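# Move the yellow sponge to the blue-block desk or tote

## Task

Set the yellow sponge down on the desk that holds a blue foam block, touching the desk surface itself and not resting on any other item there. If no desk in the room holds a blue foam block, set the sponge inside the tote near the door instead, fully within its rim. The foam blocks must stay where they were and keep their orientation. Nothing new may end up on the floor. The cartons must stay standing on their desks. The robot must not tip over or finish leaning. Everything must stay in place without the robot holding it.

## Robot and tools

ROBOT. A Hello Robot Stretch 4 with a single arm: an omni-wheel base, a lift riding a mast, an arm that telescopes forward, a wrist with yaw, pitch and roll, and a two-finger gripper. It stands about 1.6 m tall, and the base rim lies within 0.23 m of the base origin. Cameras: head_camera, head_left_camera, head_right_camera (fisheye) and wrist_camera. Loose objects may occasionally get nudged by something other than the robot.

FRAMES. Base frame: origin on the floor beneath the base centre, x ahead, y to the left, z up. hand_pose is reported in this frame and marks a point between the open fingertips; with all wrist joints at zero its axes line up with the base frame. Its printed position can be slightly wrong. The odometry frame is the base frame as it was when the scene began. base_odometry counts wheel turns only, so slipping looks like travel; heading runs -3.142 to 3.142, left positive.

execute_actions. Argument "actions": a list holding one action or none (an empty list just reports state and images). Optional "cameras": a list of camera names or "all"; omitted or null gives all, [] gives none, and an unknown name rejects the call. An action contains "base", "joints" or both, optionally with "pace" and "contact_limits"; or it contains only "end_of_arm". All motions in one action start at once and may finish at different times; none runs longer than 15 s.
- "base": exactly one command, each a relative offset from where the base last measured itself. {"translate_m": d}: straight ahead by d metres, forward positive, -2 to 2. {"strafe_m": d}: sideways by d metres, left positive, -2 to 2. {"rotate_rad": d}: spin in place by d radians, counter-clockwise (left) positive, -3.2 to 3.2.
- "joints": absolute targets, keyed by name. lift_m 0 to 1.2 m; arm_m 0 to 0.55 m of extension; wrist_yaw_rad -1.134 to 4.276 (0 points ahead, positive turns left, 3.14 folded back, above 3.4 the arm may block it); wrist_pitch_rad -1.117 to 4.259 (0 level, 1.57 pointing down); wrist_roll_rad -1.117 to 4.259 (0 keeps both fingers level, positive turns clockwise viewed from behind); gripper_m -0.038 to 0.141 m of fingertip gap (negative means the fingers press together). Done tolerances: lift and arm ±0.004, yaw and roll ±0.02, pitch ±0.05, gripper ±0.004. A joint target past its range gets clipped and run, with a note; any other bad value or unknown key rejects the call and nothing moves.
- "pace": "slow", "default", "fast" or "max" (default if omitted). Base speeds 0.1/0.3/0.4/0.6 m/s and turning 1/2/3/4 rad/s; with lift_m above 0.2 these are reduced, down to 0.3 m/s and 1 rad/s at lift 1.2.
- "contact_limits": {"arm_m": value}, 0 (gentlest) to 0.75 (firmest), default 0.5; the arm motion halts when it pushes harder than this.
- {"end_of_arm": "enable_torque"} re-enables wrist or gripper motors that switched off; they then hold their current position.
Anything you leave out of an action may still be driving toward an earlier target without the status showing it. If a result reports a stop, later execute_actions, wait and finished_scene calls in that same reply are skipped.

wait: {"seconds": 0 to 10}; commands nothing and returns the same state and images as an empty action list.

zoom_image: {"camera": name, "region": [x0, y0, x1, y1]} in pixels from the image's top-left, at most 504 by 504; works only on cameras that returned a full image in the latest result.

finished_scene: {"scene": current scene number}; ends it for good once the robot has held the last command, and the result tells you whether the goal was met and gives the next task. Replying without any tool call ends everything.

RESULTS. base_status and joint_status describe how each motion ended: "done" (for the base, wheels turned the commanded amount even if slipping), "off_target" (stopped short, may still push), "contact_stop_at_<key>" (blocked; that part goes slack, a slack lift may sink under load and slack wheels may roll), "limit_stop_at_<name>", "time_out", "torque_fault". After a stop the old target is dropped. "limit_stop_at_tilt" means a lean over 6 degrees: lift, arm and wheels go slack and ignore commands until the lean eases. "limit_stop_at_own_body" means a joint neared the robot itself; move it away (likely when pitch is below -0.2 with roll below -0.4 or above 4). on_its_own lists what the call did not command; "held at" gives a target, not a position. lidar_m: 12 ranges in metres, 30-degree sectors, the 1st straight ahead, counter-clockwise (4th left, 7th behind, 10th right); "-" means nothing seen or closer than 0.25 m; it covers roughly 0.15 m up to robot height, so tabletops register, and it can miss clear items, thin legs and things behind. wrist_depth_mm: a 7x7 grid of median depths, 100 to 2000 mm, "-" when unknown; the robot's body shows up. turned_by_wheels versus turned_by_imu differing by over about 0.1 rad suggests a collision or slip. base_tilt in degrees (forward and right positive) has a fixed offset up to about 1.5. motor_effort is a percent of maximum, positive toward higher joint values, bracketed value is the peak; wheel_0, wheel_1, wheel_2 positive means turning right. A load in a level gripper pushes wrist_pitch_rad effort away from 0.

GRIPPING. Command gripper_m below the object's width to grasp; going lower squeezes harder and pulls the object toward the wrist. Neither the reading nor "done" confirms a grasp; a firm grip usually shows in gripper effort. If fingertips snag on a surface below, raise the lift. Unfold at the start with lift_m 0.4 and wrist_yaw_rad 0 together.

AVOID. Dropping, slamming or shoving objects; torque faults from pressing the gripper into things or carrying over about 2 kg level; driving or turning with over 1 kg held and arm_m above 0.2, especially at fast paces; hard sustained pushes with a high gripper. Knocking the foam blocks or cartons, or leaving items on the floor, breaks the goal. The simulation keeps running while you compose replies, with the robot holding its last command.

Each tool is called after ">>>" as a command line: name --argument value for each argument, lists and objects as JSON in quotes; but a table of rows of numbers goes row by row, as --pt "numbers of a row", without its own name.

## Session

>>> execute_actions --actions '[]'

Scene clock: 0.00 s.
base_odometry: x=+0.000 y=+0.000 heading=+0.000 (m, m, rad; odometry frame)
turned_by_wheels: +0.000 (rad since the last result)
turned_by_imu: +0.000 (rad since the last result)
base_tilt: forward=-0.4 right=+0.4 (deg)
lidar_m: 1.24 1.53 2.06 2.06 1.25 1.24 1.35 2.02 1.06 1.08 1.31 1.21
base_status: not commanded
joint_positions: lift_m=+0.217 arm_m=+0.000 wrist_yaw_rad=+3.220 wrist_pitch_rad=+0.014 wrist_roll_rad=+0.011 gripper_m=+0.057
joint_status: not commanded
motor_effort: lift_m=+17 arm_m=+0 wrist_yaw_rad=+0 wrist_pitch_rad=-6 wrist_roll_rad=-1 gripper_m=-1 wheel_0=+0 wheel_1=+0 wheel_2=+0 (%)
hand_pose: x=-0.1233 y=+0.0646 z=+0.3910 quat_wxyz=(-0.039, -0.007, +0.005, +0.999) (m; base frame)
wrist_depth_mm: - 134 134 1921 1661 1537 1576 / - - 134 1983 1661 1576 1499 / - 110 134 1756 1708 1576 1499 / 138 135 167 1808 1756 1576 1537 / 210 - - 1808 1708 1576 1537 / 218 1366 196 1464 202 1336 1499 / 220 878 960 110 946 1025 1042
pictures: head_camera, head_left_camera, head_right_camera, wrist_camera
Images, in order (width x height): head_camera 420x560, head_left_camera 420x672, head_right_camera 420x672, wrist_camera 616x392.

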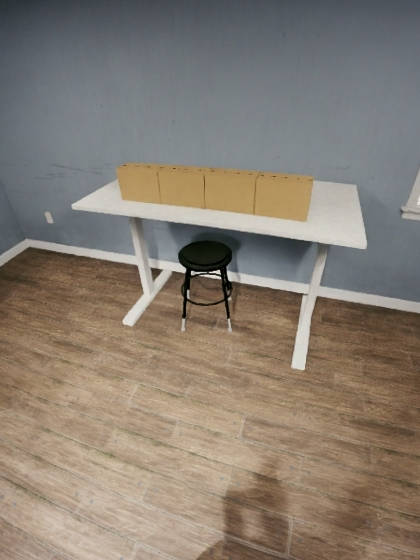

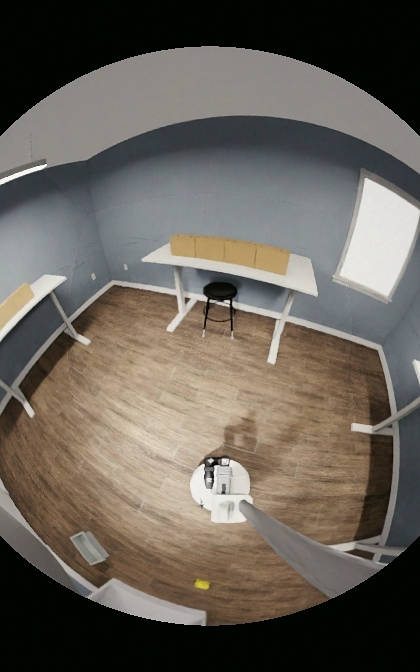

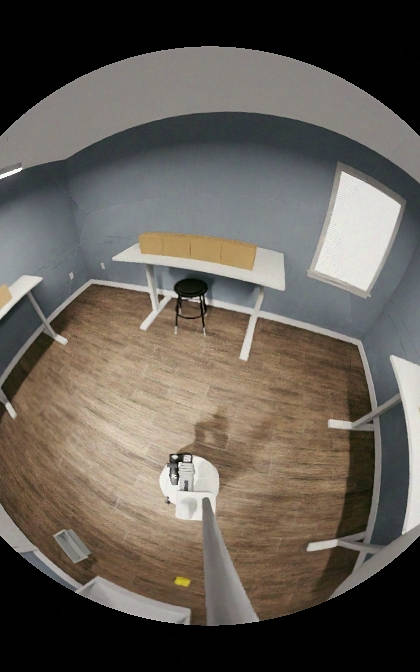

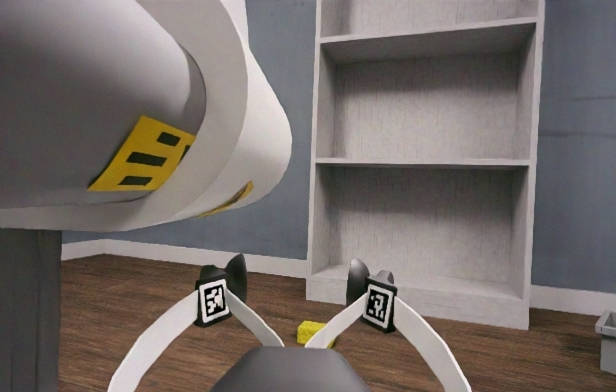

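>>> execute_actions --actions '[{"base":{"rotate_rad":1.3},"joints":{"lift_m":0.4,"wrist_yaw_rad":0},"pace":"fast"}]'

>>> execute_actions --actions '[{"base":{"rotate_rad":-2.7},"pace":"fast"}]'

Scene clock: 2.70 s.
base_odometry: x=+0.000 y=+0.000 heading=+1.300 (m, m, rad; odometry frame)
turned_by_wheels: +1.300 (rad since the last result)
turned_by_imu: +1.282 (rad since the last result)
base_tilt: forward=-0.4 right=+0.5 (deg)
lidar_m: 2.03 2.15 1.19 1.34 1.79 1.16 1.09 1.15 2.12 1.22 1.32 2.10
base_status: done
joint_positions: lift_m=+0.400 arm_m=+0.000 wrist_yaw_rad=+0.001 wrist_pitch_rad=+0.014 wrist_roll_rad=+0.011 gripper_m=+0.057
joint_status: all done
motor_effort: lift_m=+20(21) arm_m=+0(0) wrist_yaw_rad=-2(7) wrist_pitch_rad=-6(6) wrist_roll_rad=-1(1) gripper_m=-2(2) wheel_0=-1(9) wheel_1=-1(9) wheel_2=+0(12) (%)
hand_pose: x=+0.4596 y=-0.0872 z=+0.5741 quat_wxyz=(+1.000, +0.006, +0.007, +0.000) (m; base frame)
wrist_depth_mm: - - - - - - - / - - - - - - - / - - - - - - - / - - - - - - - / - - - - - - - / 1863 1921 196 - 202 - - / 1281 1255 1336 110 1308 1430 1430
pictures: head_camera, head_left_camera, head_right_camera, wrist_camera
camera_calibration (this result's frames):
wrist_camera: T_world_to_cam=[[-0.0383571, -0.999152, 0.0149534, -0.0871054], [-0.0374904, -0.013515, -0.999206, 0.643724], [0.998561, -0.0388872, -0.0369402, -0.216861], [0, 0, 0, 1]] pos_world=[0.237341, -0.0867648, 0.636504]
Images, in order (width x height): head_camera 420x560, head_left_camera 420x672, head_right_camera 420x672, wrist_camera 616x392.

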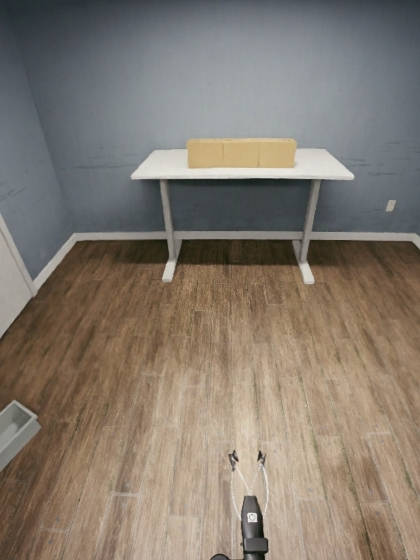

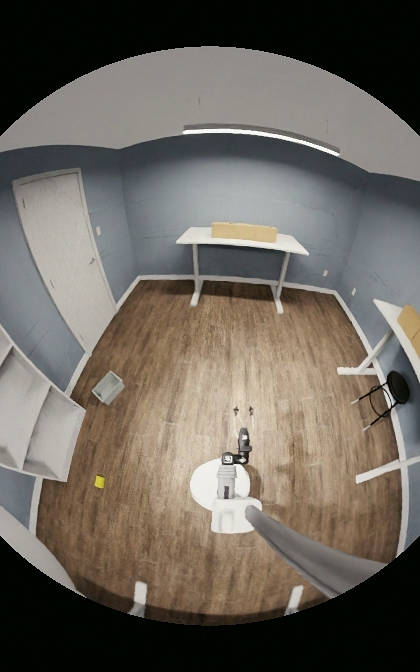

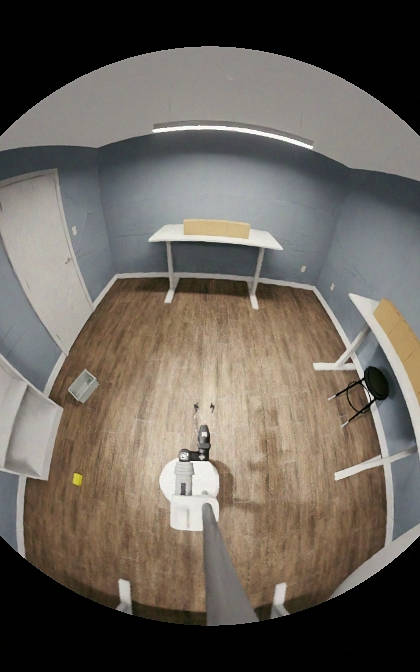

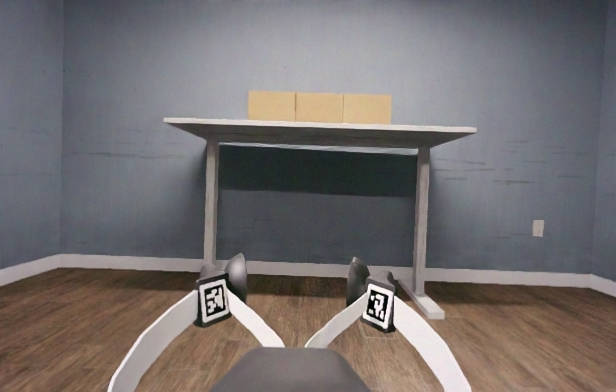

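Scene clock: 4.90 s.
base_odometry: x=+0.000 y=+0.000 heading=-1.400 (m, m, rad; odometry frame)
turned_by_wheels: -2.700 (rad since the last result)
turned_by_imu: -2.659 (rad since the last result)
base_tilt: forward=-0.3 right=+0.5 (deg)
lidar_m: 1.12 2.11 1.23 1.30 2.22 2.08 2.45 1.22 1.32 1.35 1.14 1.08
base_status: done
joint_positions: lift_m=+0.400 arm_m=+0.000 wrist_yaw_rad=+0.000 wrist_pitch_rad=+0.014 wrist_roll_rad=+0.011 gripper_m=+0.057
joint_status: not commanded
motor_effort: lift_m=+19(20) arm_m=+0(0) wrist_yaw_rad=+0(2) wrist_pitch_rad=-6(6) wrist_roll_rad=-1(1) gripper_m=-3(3) wheel_0=-1(3) wheel_1=-1(9) wheel_2=-2(9) (%)
hand_pose: x=+0.4596 y=-0.0874 z=+0.5742 quat_wxyz=(+1.000, +0.006, +0.007, +0.000) (m; base frame)
wrist_depth_mm: 1921 - - 1863 1060 946 866 / 1983 - 1983 1182 1042 1008 976 / 1921 - - 1808 1708 1499 1397 / 1983 - - 1808 1708 1537 1397 / 1983 - - 1808 1618 1537 1397 / 1863 1983 195 1808 202 1499 1397 / 1308 1255 1336 110 1308 1397 1366
pictures: head_camera, head_left_camera, head_right_camera, wrist_camera
camera_calibration (this result's frames):
wrist_camera: T_world_to_cam=[[-0.0389897, -0.999128, 0.0149544, -0.0869987], [-0.0374977, -0.0134923, -0.999206, 0.643833], [0.998536, -0.0395195, -0.0369389, -0.21687], [0, 0, 0, 1]] pos_world=[0.237303, -0.0868066, 0.636611]
Images, in order (width x height): head_camera 420x560, head_left_camera 420x672, head_right_camera 420x672, wrist_camera 616x392.

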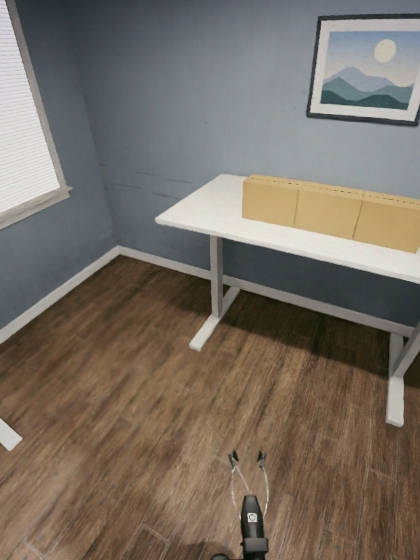

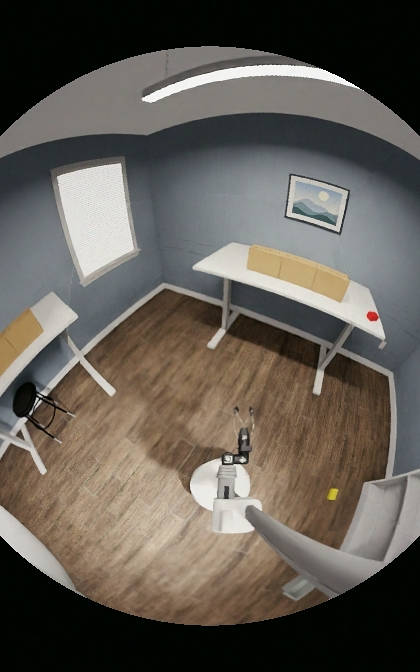

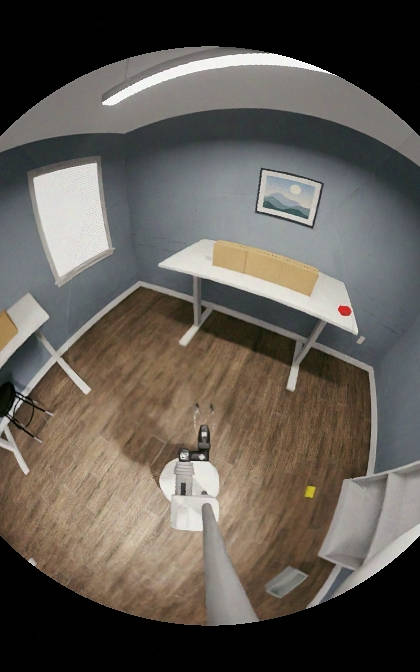

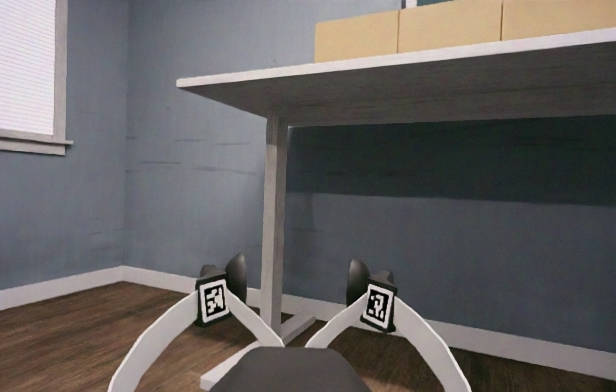

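>>> execute_actions --actions '[{"base":{"rotate_rad":-1.78},"joints":{"wrist_pitch_rad":1.57,"gripper_m":0.12,"lift_m":0.35,"arm_m":0.2},"pace":"fast"}]'

Scene clock: 7.77 s.
base_odometry: x=+0.000 y=+0.000 heading=+3.103 (m, m, rad; odometry frame)
turned_by_wheels: -1.780 (rad since the last result)
turned_by_imu: -1.752 (rad since the last result)
base_tilt: forward=-0.3 right=+0.4 (deg)
lidar_m: 1.32 1.91 1.08 1.11 1.29 1.25 1.24 1.50 2.03 2.05 1.23 1.23
base_status: done
joint_positions: lift_m=+0.350 arm_m=+0.199 wrist_yaw_rad=+0.000 wrist_pitch_rad=+1.570 wrist_roll_rad=+0.011 gripper_m=+0.120
joint_status: all done
motor_effort: lift_m=+16(16) arm_m=+7(10) wrist_yaw_rad=-1(2) wrist_pitch_rad=+1(5) wrist_roll_rad=-1(1) gripper_m=-1(1) wheel_0=+0(7) wheel_1=+0(6) wheel_2=+0(9) (%)
hand_pose: x=+0.3700 y=-0.0874 z=+0.2399 quat_wxyz=(+0.707, +0.004, +0.707, -0.004) (m; base frame)
wrist_depth_mm: 466 462 466 469 469 473 477 / 462 462 466 473 473 473 477 / 469 466 469 469 477 477 477 / 466 466 469 473 473 473 477 / 466 469 469 473 473 477 480 / 469 466 473 469 202 477 477 / 469 469 469 110 477 477 480
pictures: head_camera, head_left_camera, head_right_camera, wrist_camera
camera_calibration (this result's frames):
wrist_camera: T_world_to_cam=[[0.0147894, -0.999123, 0.0391846, -0.111196], [-0.999641, -0.0138989, 0.0229014, 0.417236], [-0.0223367, -0.0395092, -0.99897, 0.468693], [0, 0, 0, 1]] pos_world=[0.4292, -0.0867812, 0.463012]
Images, in order (width x height): head_camera 420x560, head_left_camera 420x672, head_right_camera 420x672, wrist_camera 616x392.

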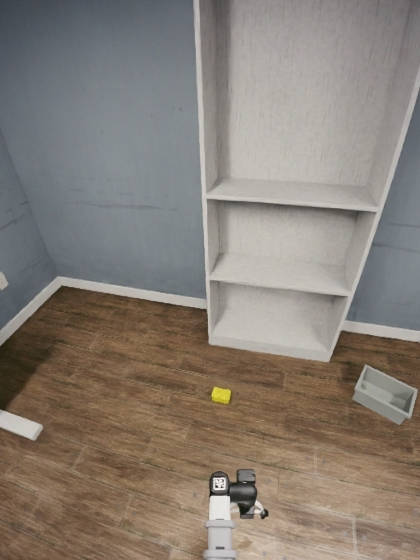

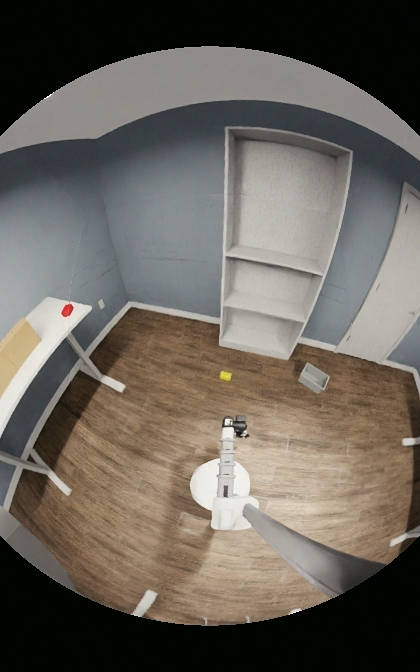

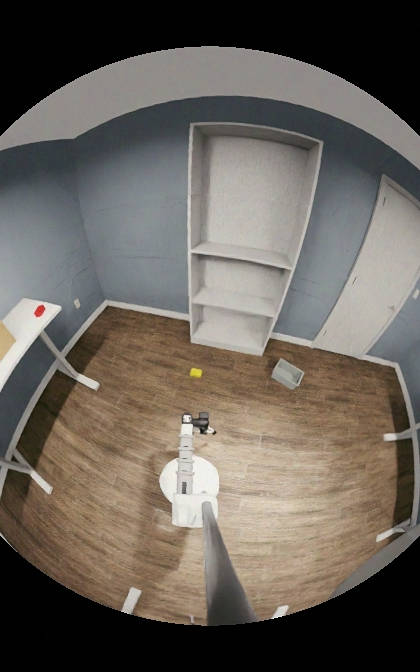

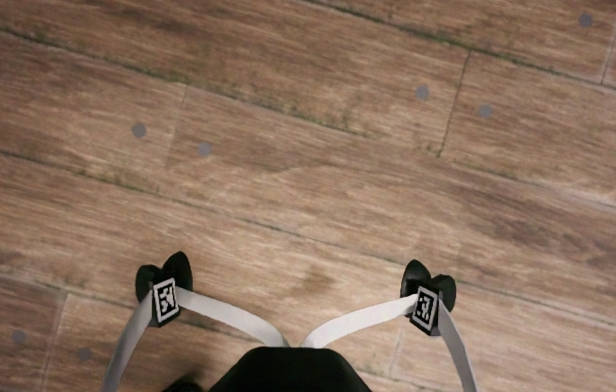

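>>> execute_actions --actions '[{"base":{"translate_m":0.55},"pace":"fast"}]' --cameras '["head_camera","wrist_camera"]'

Scene clock: 10.97 s.
base_odometry: x=-0.550 y=+0.021 heading=+3.103 (m, m, rad; odometry frame)
turned_by_wheels: +0.000 (rad since the last result)
turned_by_imu: +0.000 (rad since the last result)
base_tilt: forward=-0.4 right=+0.4 (deg)
lidar_m: 0.77 1.32 0.93 0.96 1.16 2.62 2.05 2.51 2.16 1.00 0.87 0.81
base_status: done
joint_positions: lift_m=+0.350 arm_m=+0.199 wrist_yaw_rad=+0.000 wrist_pitch_rad=+1.570 wrist_roll_rad=+0.011 gripper_m=+0.120
joint_status: not commanded
motor_effort: lift_m=+16(16) arm_m=+7(7) wrist_yaw_rad=+0(2) wrist_pitch_rad=+0(1) wrist_roll_rad=-1(1) gripper_m=+0(1) wheel_0=-1(4) wheel_1=-1(7) wheel_2=+1(7) (%)
hand_pose: x=+0.3700 y=-0.0874 z=+0.2399 quat_wxyz=(+0.707, +0.004, +0.707, -0.004) (m; base frame)
wrist_depth_mm: 462 462 466 469 469 473 477 / 462 462 466 469 473 477 477 / 466 466 469 469 473 477 477 / 462 469 469 469 473 477 477 / 466 466 469 473 473 477 477 / 466 469 473 473 202 477 480 / 469 473 473 110 477 480 480
pictures: head_camera, wrist_camera
camera_calibration (this result's frames):
wrist_camera: T_world_to_cam=[[0.0147516, -0.999123, 0.0391825, -0.111181], [-0.999638, -0.0138553, 0.0230478, 0.417161], [-0.0224847, -0.0395083, -0.998966, 0.468746], [0, 0, 0, 1]] pos_world=[0.429189, -0.0867838, 0.463003]
Images, in order (width x height): head_camera 420x560, wrist_camera 616x392.

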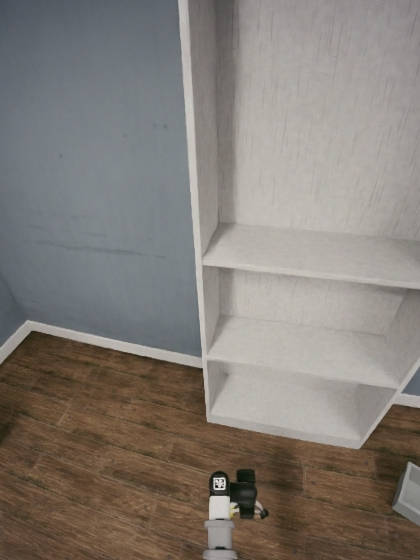

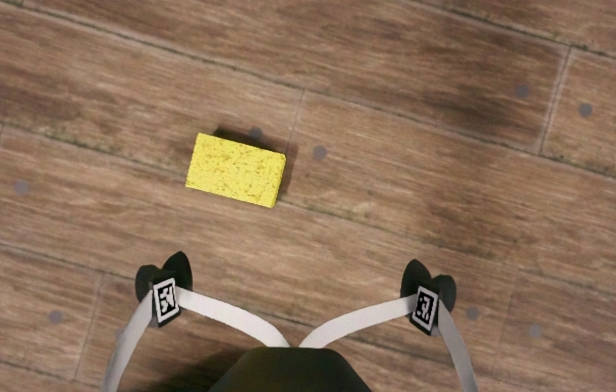

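>>> execute_actions --actions '[{"base":{"strafe_m":0.061},"joints":{"arm_m":0.279,"wrist_roll_rad":1.81,"lift_m":0.25},"pace":"fast"}]' --cameras '["head_camera","wrist_camera"]'

Scene clock: 13.07 s.
base_odometry: x=-0.552 y=-0.040 heading=+3.103 (m, m, rad; odometry frame)
turned_by_wheels: +0.000 (rad since the last result)
turned_by_imu: +0.001 (rad since the last result)
base_tilt: forward=-0.4 right=+0.5 (deg)
lidar_m: 0.78 1.33 0.89 0.89 1.05 2.60 2.05 2.46 2.26 1.02 0.92 0.78
base_status: done
joint_positions: lift_m=+0.250 arm_m=+0.278 wrist_yaw_rad=+0.000 wrist_pitch_rad=+1.570 wrist_roll_rad=+1.809 gripper_m=+0.120
joint_status: all done
motor_effort: lift_m=+15(16) arm_m=+7(3) wrist_yaw_rad=-1(1) wrist_pitch_rad=+0(1) wrist_roll_rad=+1(6) gripper_m=+1(0) wheel_0=+0(11) wheel_1=-1(9) wheel_2=+2(0) (%)
hand_pose: x=+0.4489 y=-0.0874 z=+0.1399 quat_wxyz=(+0.437, +0.556, +0.437, -0.556) (m; base frame)
wrist_depth_mm: 364 362 364 366 366 368 368 / 364 366 364 366 368 368 368 / 364 364 366 366 366 370 370 / 364 366 366 368 368 370 368 / 366 368 370 324 370 370 373 / 370 368 368 325 202 375 375 / 368 373 373 110 370 375 375
pictures: head_camera, wrist_camera
camera_calibration (this result's frames):
wrist_camera: T_world_to_cam=[[-0.976739, 0.210983, 0.0383115, 0.442604], [0.211979, 0.976978, 0.0240765, 0.0409103], [-0.0323497, 0.0316377, -0.998976, 0.381333], [0, 0, 0, 1]] pos_world=[0.435973, -0.145415, 0.363001]
Images, in order (width x height): head_camera 420x560, wrist_camera 616x392.

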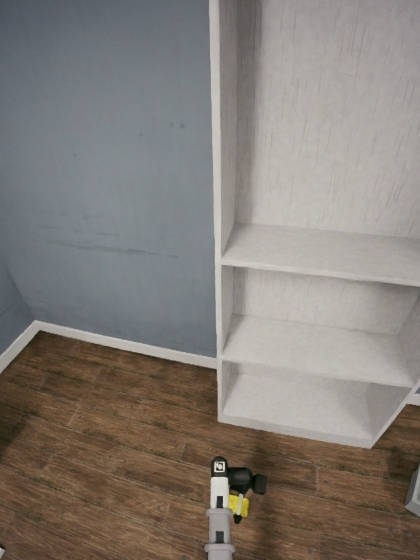

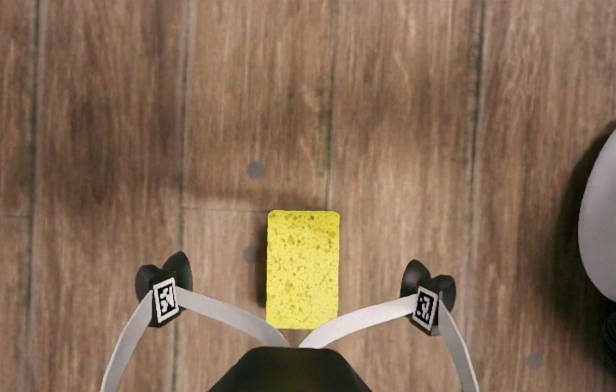

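>>> execute_actions --actions '[{"joints":{"lift_m":0.135}}]' --cameras '["wrist_camera"]'

>>> execute_actions --actions '[{"joints":{"gripper_m":0.02}}]' --cameras '["wrist_camera"]'

Scene clock: 15.00 s.
base_odometry: x=-0.552 y=-0.040 heading=+3.103 (m, m, rad; odometry frame)
turned_by_wheels: +0.000 (rad since the last result)
turned_by_imu: +0.001 (rad since the last result)
base_tilt: forward=-0.4 right=+0.5 (deg)
lidar_m: 0.78 1.31 0.91 0.87 1.04 2.60 2.06 2.47 2.25 1.05 0.91 0.79
base_status: not commanded
joint_positions: lift_m=+0.135 arm_m=+0.278 wrist_yaw_rad=+0.000 wrist_pitch_rad=+1.570 wrist_roll_rad=+1.809 gripper_m=+0.120
joint_status: all done
motor_effort: lift_m=+14(16) arm_m=+7(7) wrist_yaw_rad=+0(0) wrist_pitch_rad=+0(0) wrist_roll_rad=+1(1) gripper_m=+0(1) wheel_0=+0(1) wheel_1=-1(1) wheel_2=+2(2) (%)
hand_pose: x=+0.4489 y=-0.0874 z=+0.0250 quat_wxyz=(+0.437, +0.556, +0.437, -0.556) (m; base frame)
wrist_depth_mm: 248 248 249 248 250 250 252 / 249 248 250 250 251 252 252 / 250 251 251 251 252 253 253 / 250 251 252 252 253 254 254 / 252 252 252 208 254 254 255 / 253 253 253 208 202 256 256 / 253 254 254 110 255 256 256
pictures: wrist_camera
camera_calibration (this result's frames):
wrist_camera: T_world_to_cam=[[-0.976737, 0.210991, 0.0383115, 0.44701], [0.211986, 0.976976, 0.0240765, 0.0436741], [-0.0323495, 0.0316379, -0.998976, 0.266501], [0, 0, 0, 1]] pos_world=[0.435974, -0.145415, 0.248051]
Images, in order (width x height): wrist_camera 616x392.

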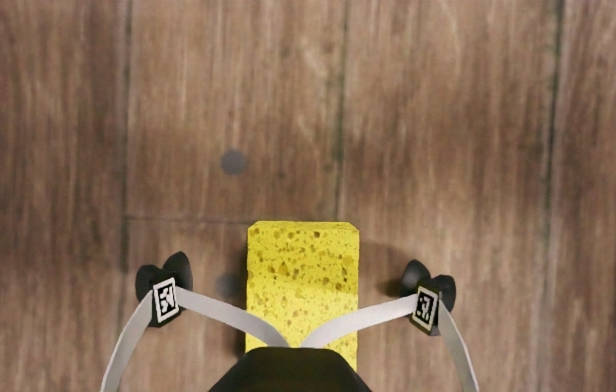

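Scene clock: 16.87 s.
base_odometry: x=-0.552 y=-0.040 heading=+3.103 (m, m, rad; odometry frame)
turned_by_wheels: +0.000 (rad since the last result)
turned_by_imu: +0.001 (rad since the last result)
base_tilt: forward=-0.4 right=+0.7 (deg)
lidar_m: 0.81 1.34 0.89 0.90 1.07 2.60 2.06 2.48 2.24 1.10 0.93 0.81
base_status: not commanded
joint_positions: lift_m=+0.135 arm_m=+0.278 wrist_yaw_rad=+0.000 wrist_pitch_rad=+1.570 wrist_roll_rad=+1.809 gripper_m=+0.020
joint_status: all done
motor_effort: lift_m=+15(15) arm_m=+7(7) wrist_yaw_rad=+0(1) wrist_pitch_rad=+0(0) wrist_roll_rad=+1(1) gripper_m=-20(19) wheel_0=+0(0) wheel_1=-1(1) wheel_2=+2(2) (%)
hand_pose: x=+0.4489 y=-0.0874 z=+0.0250 quat_wxyz=(+0.437, +0.556, +0.437, -0.556) (m; base frame)
wrist_depth_mm: 248 249 248 250 251 251 252 / 248 249 249 251 252 252 252 / 250 250 251 250 252 252 253 / 250 252 252 253 253 254 254 / 252 252 252 196 254 254 255 / 252 253 195 196 189 255 256 / 252 254 255 110 256 256 256
pictures: wrist_camera
camera_calibration (this result's frames):
wrist_camera: T_world_to_cam=[[-0.976737, 0.210992, 0.0383115, 0.44701], [0.211988, 0.976976, 0.0240765, 0.0436733], [-0.0323495, 0.031638, -0.998976, 0.266501], [0, 0, 0, 1]] pos_world=[0.435974, -0.145415, 0.248051]
Images, in order (width x height): wrist_camera 616x392.

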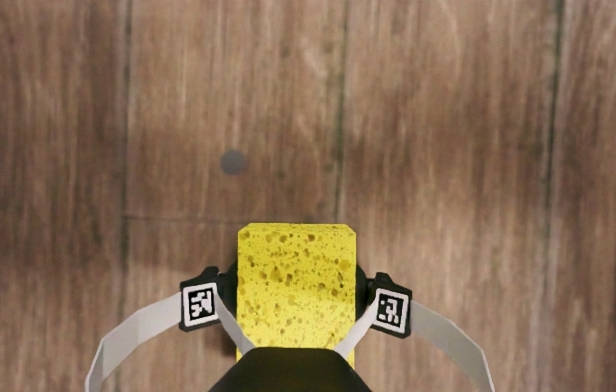

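>>> execute_actions --actions '[{"joints":{"lift_m":0.2,"arm_m":0.1},"pace":"fast"}]' --cameras '["wrist_camera"]'

>>> execute_actions --actions '[{"base":{"rotate_rad":1.27},"joints":{"lift_m":1.2,"arm_m":0.0,"wrist_roll_rad":0.0,"wrist_pitch_rad":0.6},"pace":"fast"}]'

Scene clock: 21.27 s.
base_odometry: x=-0.552 y=-0.040 heading=+3.103 (m, m, rad; odometry frame)
turned_by_wheels: +0.000 (rad since the last result)
turned_by_imu: +0.002 (rad since the last result)
base_tilt: forward=-0.3 right=+0.5 (deg)
lidar_m: 0.79 1.34 0.90 0.90 1.07 2.59 2.06 2.49 2.24 1.04 0.90 0.79
base_status: not commanded
joint_positions: lift_m=+0.200 arm_m=+0.101 wrist_yaw_rad=+0.000 wrist_pitch_rad=+1.570 wrist_roll_rad=+1.810 gripper_m=+0.020
joint_status: all done
motor_effort: lift_m=+20(22) arm_m=-7(10) wrist_yaw_rad=+0(1) wrist_pitch_rad=-1(1) wrist_roll_rad=+1(1) gripper_m=-19(18) wheel_0=+0(0) wheel_1=-1(1) wheel_2=+2(2) (%)
hand_pose: x=+0.2723 y=-0.0874 z=+0.0895 quat_wxyz=(+0.437, +0.556, +0.437, -0.556) (m; base frame)
wrist_depth_mm: 312 312 314 314 315 317 315 / 312 314 314 317 317 317 193 / 314 315 317 315 319 272 165 / 315 317 317 317 319 196 148 / 317 317 317 196 319 177 137 / 317 319 195 196 189 160 132 / 319 319 320 110 322 144 128
pictures: wrist_camera
camera_calibration (this result's frames):
wrist_camera: T_world_to_cam=[[-0.976645, 0.211367, 0.0385755, 0.271973], [0.212369, 0.976894, 0.0240192, 0.0794621], [-0.0326073, 0.0316505, -0.998967, 0.325362], [0, 0, 0, 1]] pos_world=[0.259355, -0.14541, 0.312626]
Images, in order (width x height): wrist_camera 616x392.

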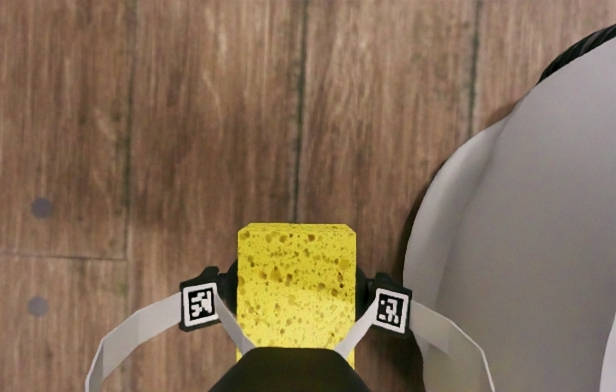

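Scene clock: 24.83 s.
base_odometry: x=-0.552 y=-0.040 heading=-1.910 (m, m, rad; odometry frame)
turned_by_wheels: +1.270 (rad since the last result)
turned_by_imu: +1.252 (rad since the last result)
base_tilt: forward=-0.4 right=+0.5 (deg)
lidar_m: 0.90 0.92 1.27 1.77 1.85 2.49 3.14 0.92 0.87 0.80 0.82 1.58
base_status: done
joint_positions: lift_m=+1.198 arm_m=+0.001 wrist_yaw_rad=+0.000 wrist_pitch_rad=+0.602 wrist_roll_rad=+0.001 gripper_m=+0.020
joint_status: all done
joint sent to its limit — the command would take lift_m past its upper limit, so that joint was sent only as far as its limit.
motor_effort: lift_m=+20(22) arm_m=-7(7) wrist_yaw_rad=+0(1) wrist_pitch_rad=-6(9) wrist_roll_rad=-3(6) gripper_m=-18(18) wheel_0=-1(6) wheel_1=+0(7) wheel_2=+2(6) (%)
hand_pose: x=+0.4101 y=-0.0874 z=+1.2133 quat_wxyz=(+0.955, +0.000, +0.296, +0.000) (m; base frame)
wrist_depth_mm: 1336 1336 1366 1366 1397 1397 1397 / 831 931 1336 1499 1537 1576 1430 / 878 904 917 1661 1708 1708 1464 / 1756 1808 1756 1808 1863 1808 1464 / 1863 1921 1921 196 - 1983 1430 / 1708 1618 195 196 189 1808 1397 / 1464 1397 1499 110 1537 1499 1430
pictures: head_camera, head_left_camera, head_right_camera, wrist_camera
camera_calibration (this result's frames):
wrist_camera: T_world_to_cam=[[-0.0178902, -0.998916, 0.0429629, -0.141069], [-0.585627, -0.0243586, -0.810215, 1.27508], [0.810383, -0.0396552, -0.584556, 0.597731], [0, 0, 0, 1]] pos_world=[0.259809, -0.0861537, 1.38856]
Images, in order (width x height): head_camera 420x560, head_left_camera 420x672, head_right_camera 420x672, wrist_camera 616x392.

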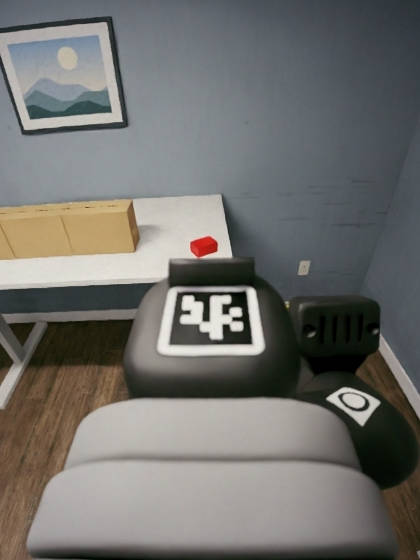

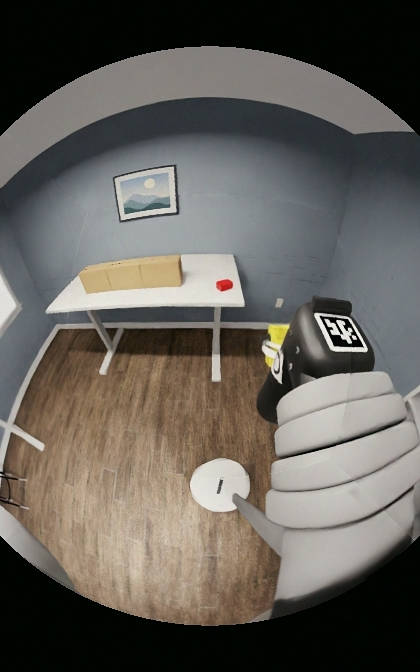

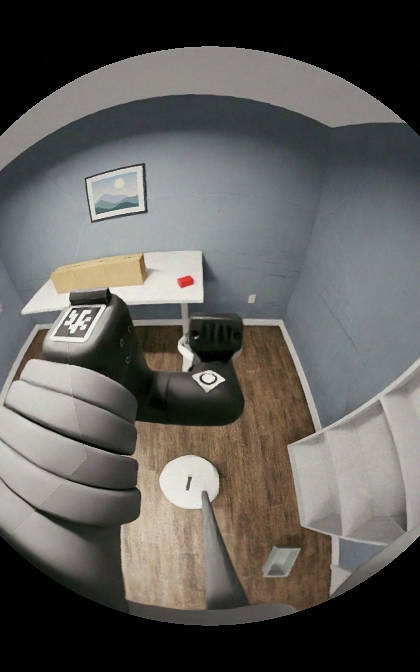

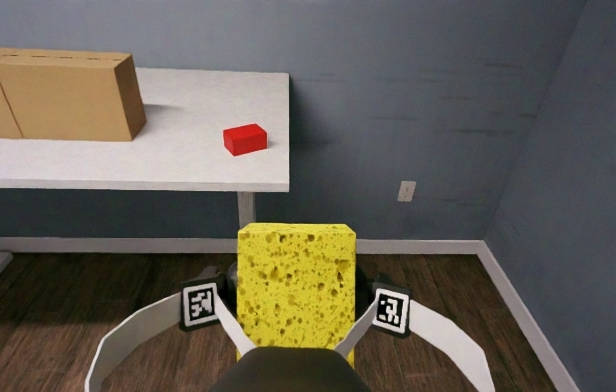

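>>> execute_actions --actions '[{"base":{"translate_m":0.5},"joints":{"arm_m":0.55,"wrist_yaw_rad":1.35,"wrist_pitch_rad":0.45},"pace":"fast"}]'

Scene clock: 29.13 s.
base_odometry: x=-0.719 y=-0.511 heading=-1.911 (m, m, rad; odometry frame)
turned_by_wheels: +0.000 (rad since the last result)
turned_by_imu: +0.001 (rad since the last result)
base_tilt: forward=-0.4 right=+0.5 (deg)
lidar_m: 0.39 0.41 0.55 1.40 1.85 2.56 3.63 1.21 0.82 0.90 1.16 1.23
base_status: done
joint_positions: lift_m=+1.198 arm_m=+0.549 wrist_yaw_rad=+1.350 wrist_pitch_rad=+0.452 wrist_roll_rad=+0.000 gripper_m=+0.020
joint_status: all done
motor_effort: lift_m=+20(20) arm_m=+7(5) wrist_yaw_rad=+1(7) wrist_pitch_rad=-6(9) wrist_roll_rad=-1(2) gripper_m=-17(19) wheel_0=-1(6) wheel_1=-1(6) wheel_2=+1(9) (%)
hand_pose: x=+0.8619 y=+0.2340 z=+1.2507 quat_wxyz=(+0.761, -0.140, +0.175, +0.609) (m; base frame)
wrist_depth_mm: - - - 1308 683 477 394 / - - - 1336 741 500 402 / - 891 1464 1255 759 521 404 / 904 654 991 1042 778 535 413 / 445 574 741 195 759 539 413 / 366 410 195 196 189 530 421 / 336 496 525 110 549 504 430
pictures: head_camera, head_left_camera, head_right_camera, wrist_camera
camera_calibration (this result's frames):
wrist_camera: T_world_to_cam=[[0.96929, -0.242639, 0.0400415, -0.837704], [-0.076486, -0.452192, -0.888635, 1.33717], [0.233724, 0.858282, -0.456863, 0.39335], [0, 0, 0, 1]] pos_world=[0.822317, 0.0637927, 1.40151]
Images, in order (width x height): head_camera 420x560, head_left_camera 420x672, head_right_camera 420x672, wrist_camera 616x392.

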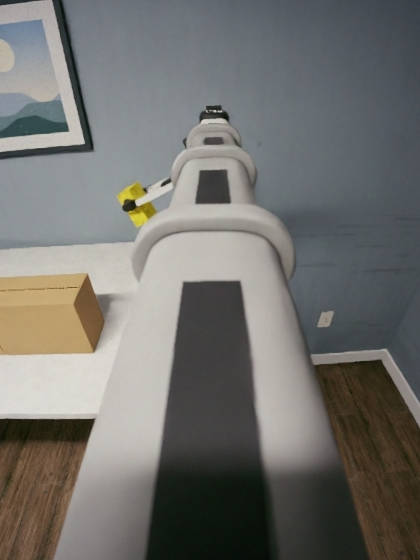

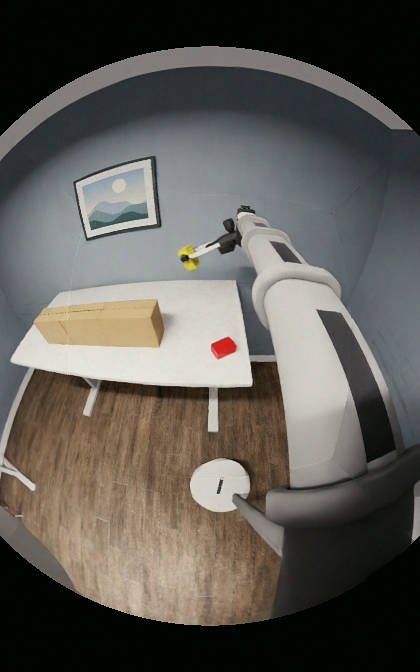

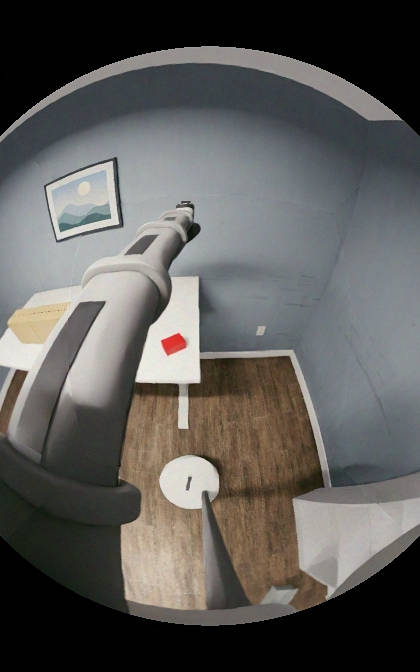

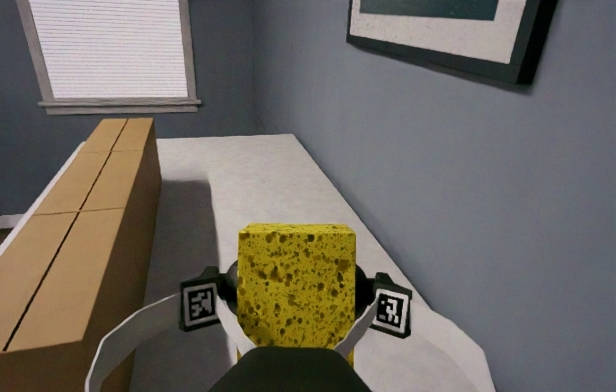

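>>> execute_actions --actions '[{"joints":{"wrist_yaw_rad":1.0}}]' --cameras '["wrist_camera"]'

Scene clock: 30.47 s.
base_odometry: x=-0.719 y=-0.511 heading=-1.911 (m, m, rad; odometry frame)
turned_by_wheels: +0.000 (rad since the last result)
turned_by_imu: +0.001 (rad since the last result)
base_tilt: forward=-0.4 right=+0.4 (deg)
lidar_m: 0.39 0.40 0.54 1.34 1.91 2.58 3.63 1.22 0.81 0.92 1.13 1.23
base_status: not commanded
joint_positions: lift_m=+1.198 arm_m=+0.549 wrist_yaw_rad=+1.001 wrist_pitch_rad=+0.452 wrist_roll_rad=+0.000 gripper_m=+0.020
joint_status: all done
motor_effort: lift_m=+20(20) arm_m=+7(7) wrist_yaw_rad=-2(8) wrist_pitch_rad=-6(6) wrist_roll_rad=-1(1) gripper_m=-20(19) wheel_0=-1(1) wheel_1=-1(1) wheel_2=+0(1) (%)
hand_pose: x=+0.9334 y=+0.1713 z=+1.2507 quat_wxyz=(+0.855, -0.107, +0.197, +0.467) (m; base frame)
wrist_depth_mm: - 1430 778 535 442 357 310 / - 1661 891 609 455 370 317 / - 1366 976 640 480 384 327 / 960 976 960 683 500 399 340 / 741 759 741 195 517 415 349 / 609 597 195 196 189 421 362 / 517 508 530 110 535 413 375
pictures: wrist_camera
camera_calibration (this result's frames):
wrist_camera: T_world_to_cam=[[0.827826, -0.559554, 0.0400422, -0.735897], [-0.226547, -0.398753, -0.888635, 1.44517], [0.513206, 0.726564, -0.456863, 0.192213], [0, 0, 0, 1]] pos_world=[0.837948, 0.0248358, 1.40151]
Images, in order (width x height): wrist_camera 616x392.

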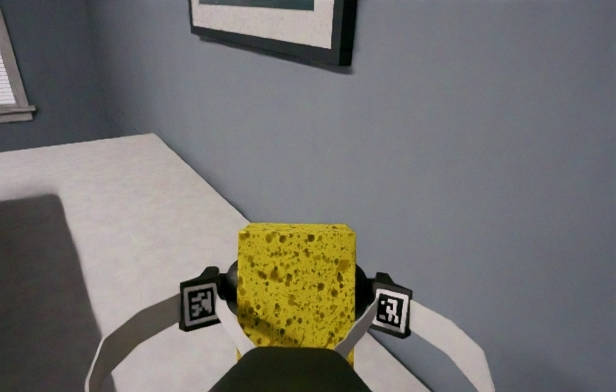

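>>> execute_actions --actions '[{"base":{"translate_m":-0.45},"joints":{"arm_m":0.0},"pace":"fast"}]' --cameras '[]'

>>> execute_actions --actions '[{"base":{"rotate_rad":1.59},"joints":{"wrist_yaw_rad":1.35},"pace":"fast"}]' --cameras '["head_camera","head_left_camera","head_right_camera"]'

Scene clock: 33.90 s.
base_odometry: x=-0.569 y=-0.087 heading=-1.911 (m, m, rad; odometry frame)
turned_by_wheels: +0.000 (rad since the last result)
turned_by_imu: +0.002 (rad since the last result)
base_tilt: forward=-0.3 right=+0.5 (deg)
lidar_m: 0.84 0.38 1.20 1.78 1.82 2.55 3.20 0.98 0.85 0.77 1.17 1.53
base_status: done
joint_positions: lift_m=+1.198 arm_m=+0.001 wrist_yaw_rad=+1.000 wrist_pitch_rad=+0.452 wrist_roll_rad=+0.000 gripper_m=+0.020
joint_status: all done
motor_effort: lift_m=+20(19) arm_m=-7(12) wrist_yaw_rad=-1(2) wrist_pitch_rad=-6(7) wrist_roll_rad=-1(1) gripper_m=-19(19) wheel_0=+0(5) wheel_1=+0(5) wheel_2=+0(7) (%)
hand_pose: x=+0.3860 y=+0.1712 z=+1.2506 quat_wxyz=(+0.855, -0.107, +0.197, +0.467) (m; base frame)
wrist_depth_mm: - - - - 1661 1336 1138 / - - - - 1756 1430 1182 / - - - 1255 1042 1366 1229 / - - - 1808 991 820 1060 / - - - 195 904 809 854 / 1983 1863 195 196 189 723 676 / 1618 1618 1708 110 1708 1576 976
pictures: none
No camera images: the call's "cameras" was empty. Leave "cameras" out to get every camera's image.

Scene clock: 36.77 s.
base_odometry: x=-0.569 y=-0.087 heading=-0.321 (m, m, rad; odometry frame)
turned_by_wheels: +1.590 (rad since the last result)
turned_by_imu: +1.567 (rad since the last result)
base_tilt: forward=-0.5 right=+0.4 (deg)
lidar_m: 1.75 0.34 2.46 2.29 0.95 0.87 0.81 1.20 1.59 0.82 0.90 1.20
base_status: done
joint_positions: lift_m=+1.198 arm_m=+0.001 wrist_yaw_rad=+1.350 wrist_pitch_rad=+0.452 wrist_roll_rad=+0.000 gripper_m=+0.020
joint_status: all done
motor_effort: lift_m=+20(19) arm_m=-7(7) wrist_yaw_rad=+1(7) wrist_pitch_rad=-6(7) wrist_roll_rad=-1(1) gripper_m=-19(19) wheel_0=+0(3) wheel_1=+0(5) wheel_2=+1(5) (%)
hand_pose: x=+0.3145 y=+0.2340 z=+1.2506 quat_wxyz=(+0.761, -0.140, +0.175, +0.609) (m; base frame)
wrist_depth_mm: - - - - - - - / - - - - - - - / - - - - - - - / - - - - - - - / - - - 196 - - - / 1983 1863 195 196 190 - - / 1661 1618 1661 110 1756 1661 1756
pictures: head_camera, head_left_camera, head_right_camera
Images, in order (width x height): head_camera 420x560, head_left_camera 420x672, head_right_camera 420x672.

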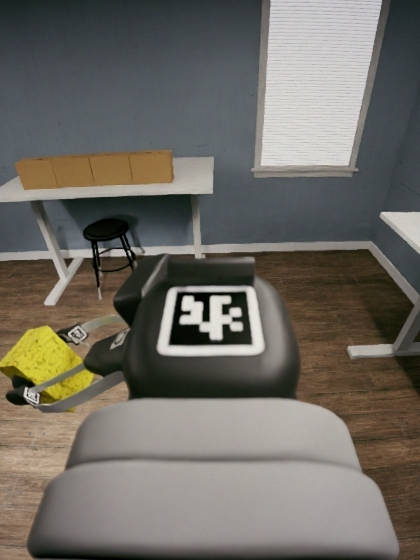

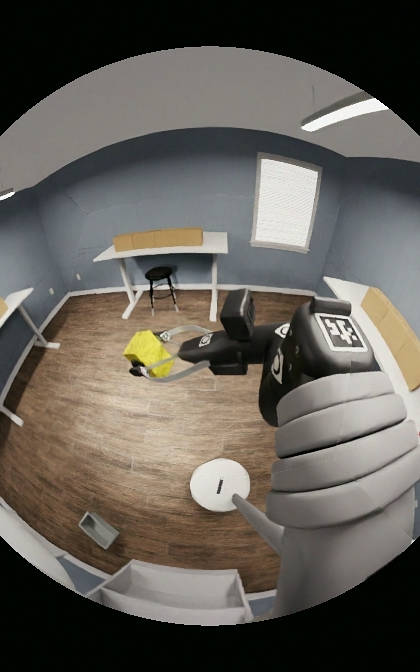

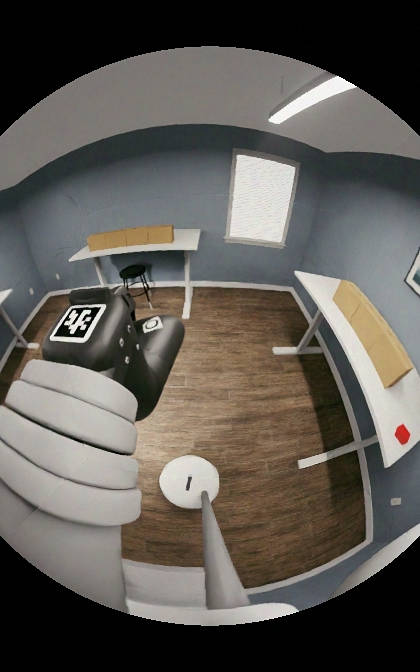

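>>> execute_actions --actions '[{"base":{"translate_m":1.35},"joints":{"arm_m":0.55},"pace":"fast"}]'

Scene clock: 43.07 s.
base_odometry: x=+0.713 y=-0.512 heading=-0.321 (m, m, rad; odometry frame)
turned_by_wheels: +0.000 (rad since the last result)
turned_by_imu: +0.001 (rad since the last result)
base_tilt: forward=-0.3 right=+0.7 (deg)
lidar_m: 0.40 0.39 0.61 2.33 2.45 2.30 2.25 1.19 0.85 0.79 1.64 1.19
base_status: done
joint_positions: lift_m=+1.198 arm_m=+0.549 wrist_yaw_rad=+1.350 wrist_pitch_rad=+0.452 wrist_roll_rad=+0.000 gripper_m=+0.020
joint_status: all done
motor_effort: lift_m=+19(20) arm_m=+7(12) wrist_yaw_rad=+1(0) wrist_pitch_rad=-6(6) wrist_roll_rad=-1(1) gripper_m=-19(19) wheel_0=+0(9) wheel_1=+1(5) wheel_2=+0(10) (%)
hand_pose: x=+0.8618 y=+0.2341 z=+1.2507 quat_wxyz=(+0.761, -0.140, +0.175, +0.609) (m; base frame)
wrist_depth_mm: - - - 1576 854 580 449 / - - - 1618 878 585 459 / - 917 1430 1336 866 591 459 / 647 668 1008 1025 891 603 462 / 445 615 741 195 798 615 469 / 370 473 195 196 190 597 477 / 330 492 530 110 544 535 480
pictures: head_camera, head_left_camera, head_right_camera, wrist_camera
camera_calibration (this result's frames):
wrist_camera: T_world_to_cam=[[0.969356, -0.242366, 0.0400859, -0.837828], [-0.0763296, -0.452257, -0.888616, 1.33707], [0.233499, 0.858326, -0.456898, 0.393577], [0, 0, 0, 1]] pos_world=[0.822312, 0.0638209, 1.40155]
Images, in order (width x height): head_camera 420x560, head_left_camera 420x672, head_right_camera 420x672, wrist_camera 616x392.

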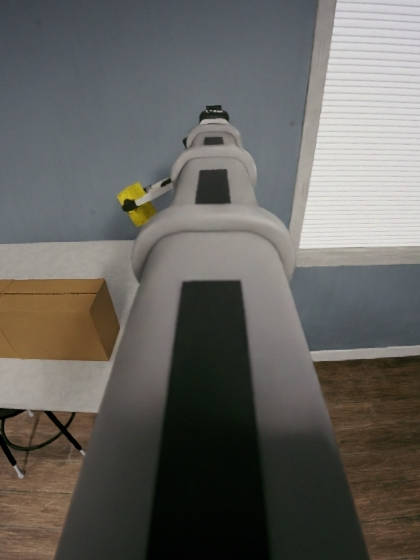

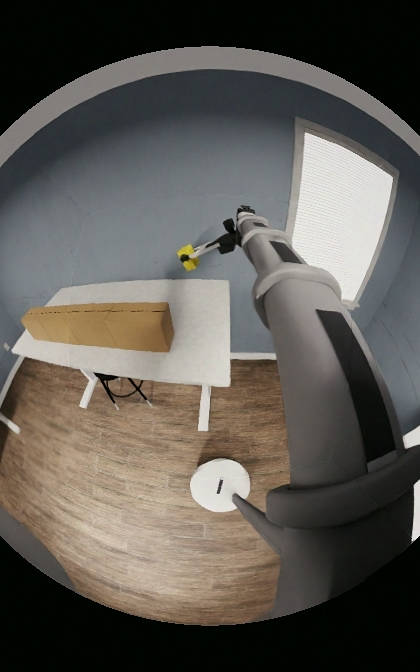

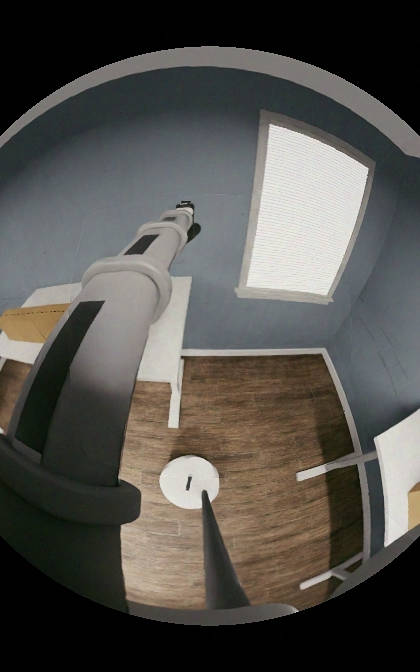

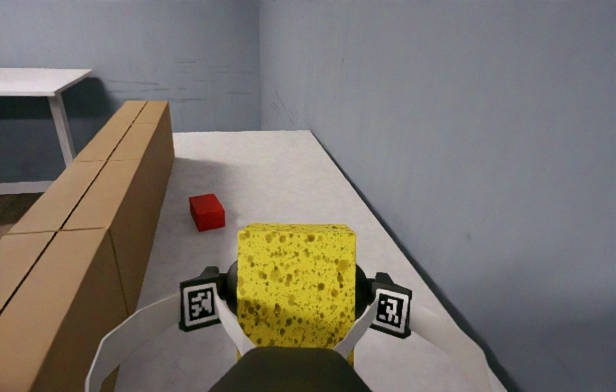

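>>> execute_actions --actions '[{"joints":{"wrist_yaw_rad":1.0}}]' --cameras '["wrist_camera"]'

Scene clock: 44.10 s.
base_odometry: x=+0.713 y=-0.512 heading=-0.321 (m, m, rad; odometry frame)
turned_by_wheels: +0.000 (rad since the last result)
turned_by_imu: +0.000 (rad since the last result)
base_tilt: forward=-0.5 right=+0.5 (deg)
lidar_m: 0.39 0.41 0.60 2.31 2.42 2.29 2.26 1.20 0.83 0.78 1.61 1.24
base_status: not commanded
joint_positions: lift_m=+1.198 arm_m=+0.549 wrist_yaw_rad=+1.001 wrist_pitch_rad=+0.452 wrist_roll_rad=+0.000 gripper_m=+0.020
joint_status: all done
motor_effort: lift_m=+19(19) arm_m=+7(7) wrist_yaw_rad=-2(10) wrist_pitch_rad=-6(6) wrist_roll_rad=-2(1) gripper_m=-19(19) wheel_0=+0(0) wheel_1=+1(1) wheel_2=+0(0) (%)
hand_pose: x=+0.9334 y=+0.1713 z=+1.2507 quat_wxyz=(+0.855, -0.107, +0.197, +0.467) (m; base frame)
wrist_depth_mm: - 1808 976 661 504 407 349 / - - 1042 699 525 418 355 / - 1366 1160 741 544 433 368 / 960 976 991 788 569 445 379 / 741 759 741 196 585 466 389 / 615 597 195 196 189 477 399 / 517 508 530 110 549 462 413
pictures: wrist_camera
camera_calibration (this result's frames):
wrist_camera: T_world_to_cam=[[0.827847, -0.55952, 0.0400865, -0.735987], [-0.226518, -0.398813, -0.888616, 1.44516], [0.513185, 0.726558, -0.456897, 0.192289], [0, 0, 0, 1]] pos_world=[0.83796, 0.0248403, 1.40155]
Images, in order (width x height): wrist_camera 616x392.

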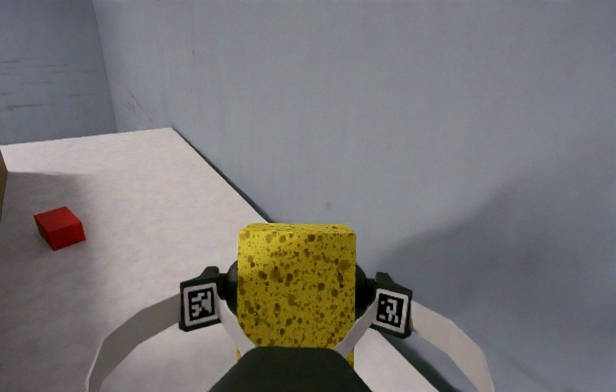

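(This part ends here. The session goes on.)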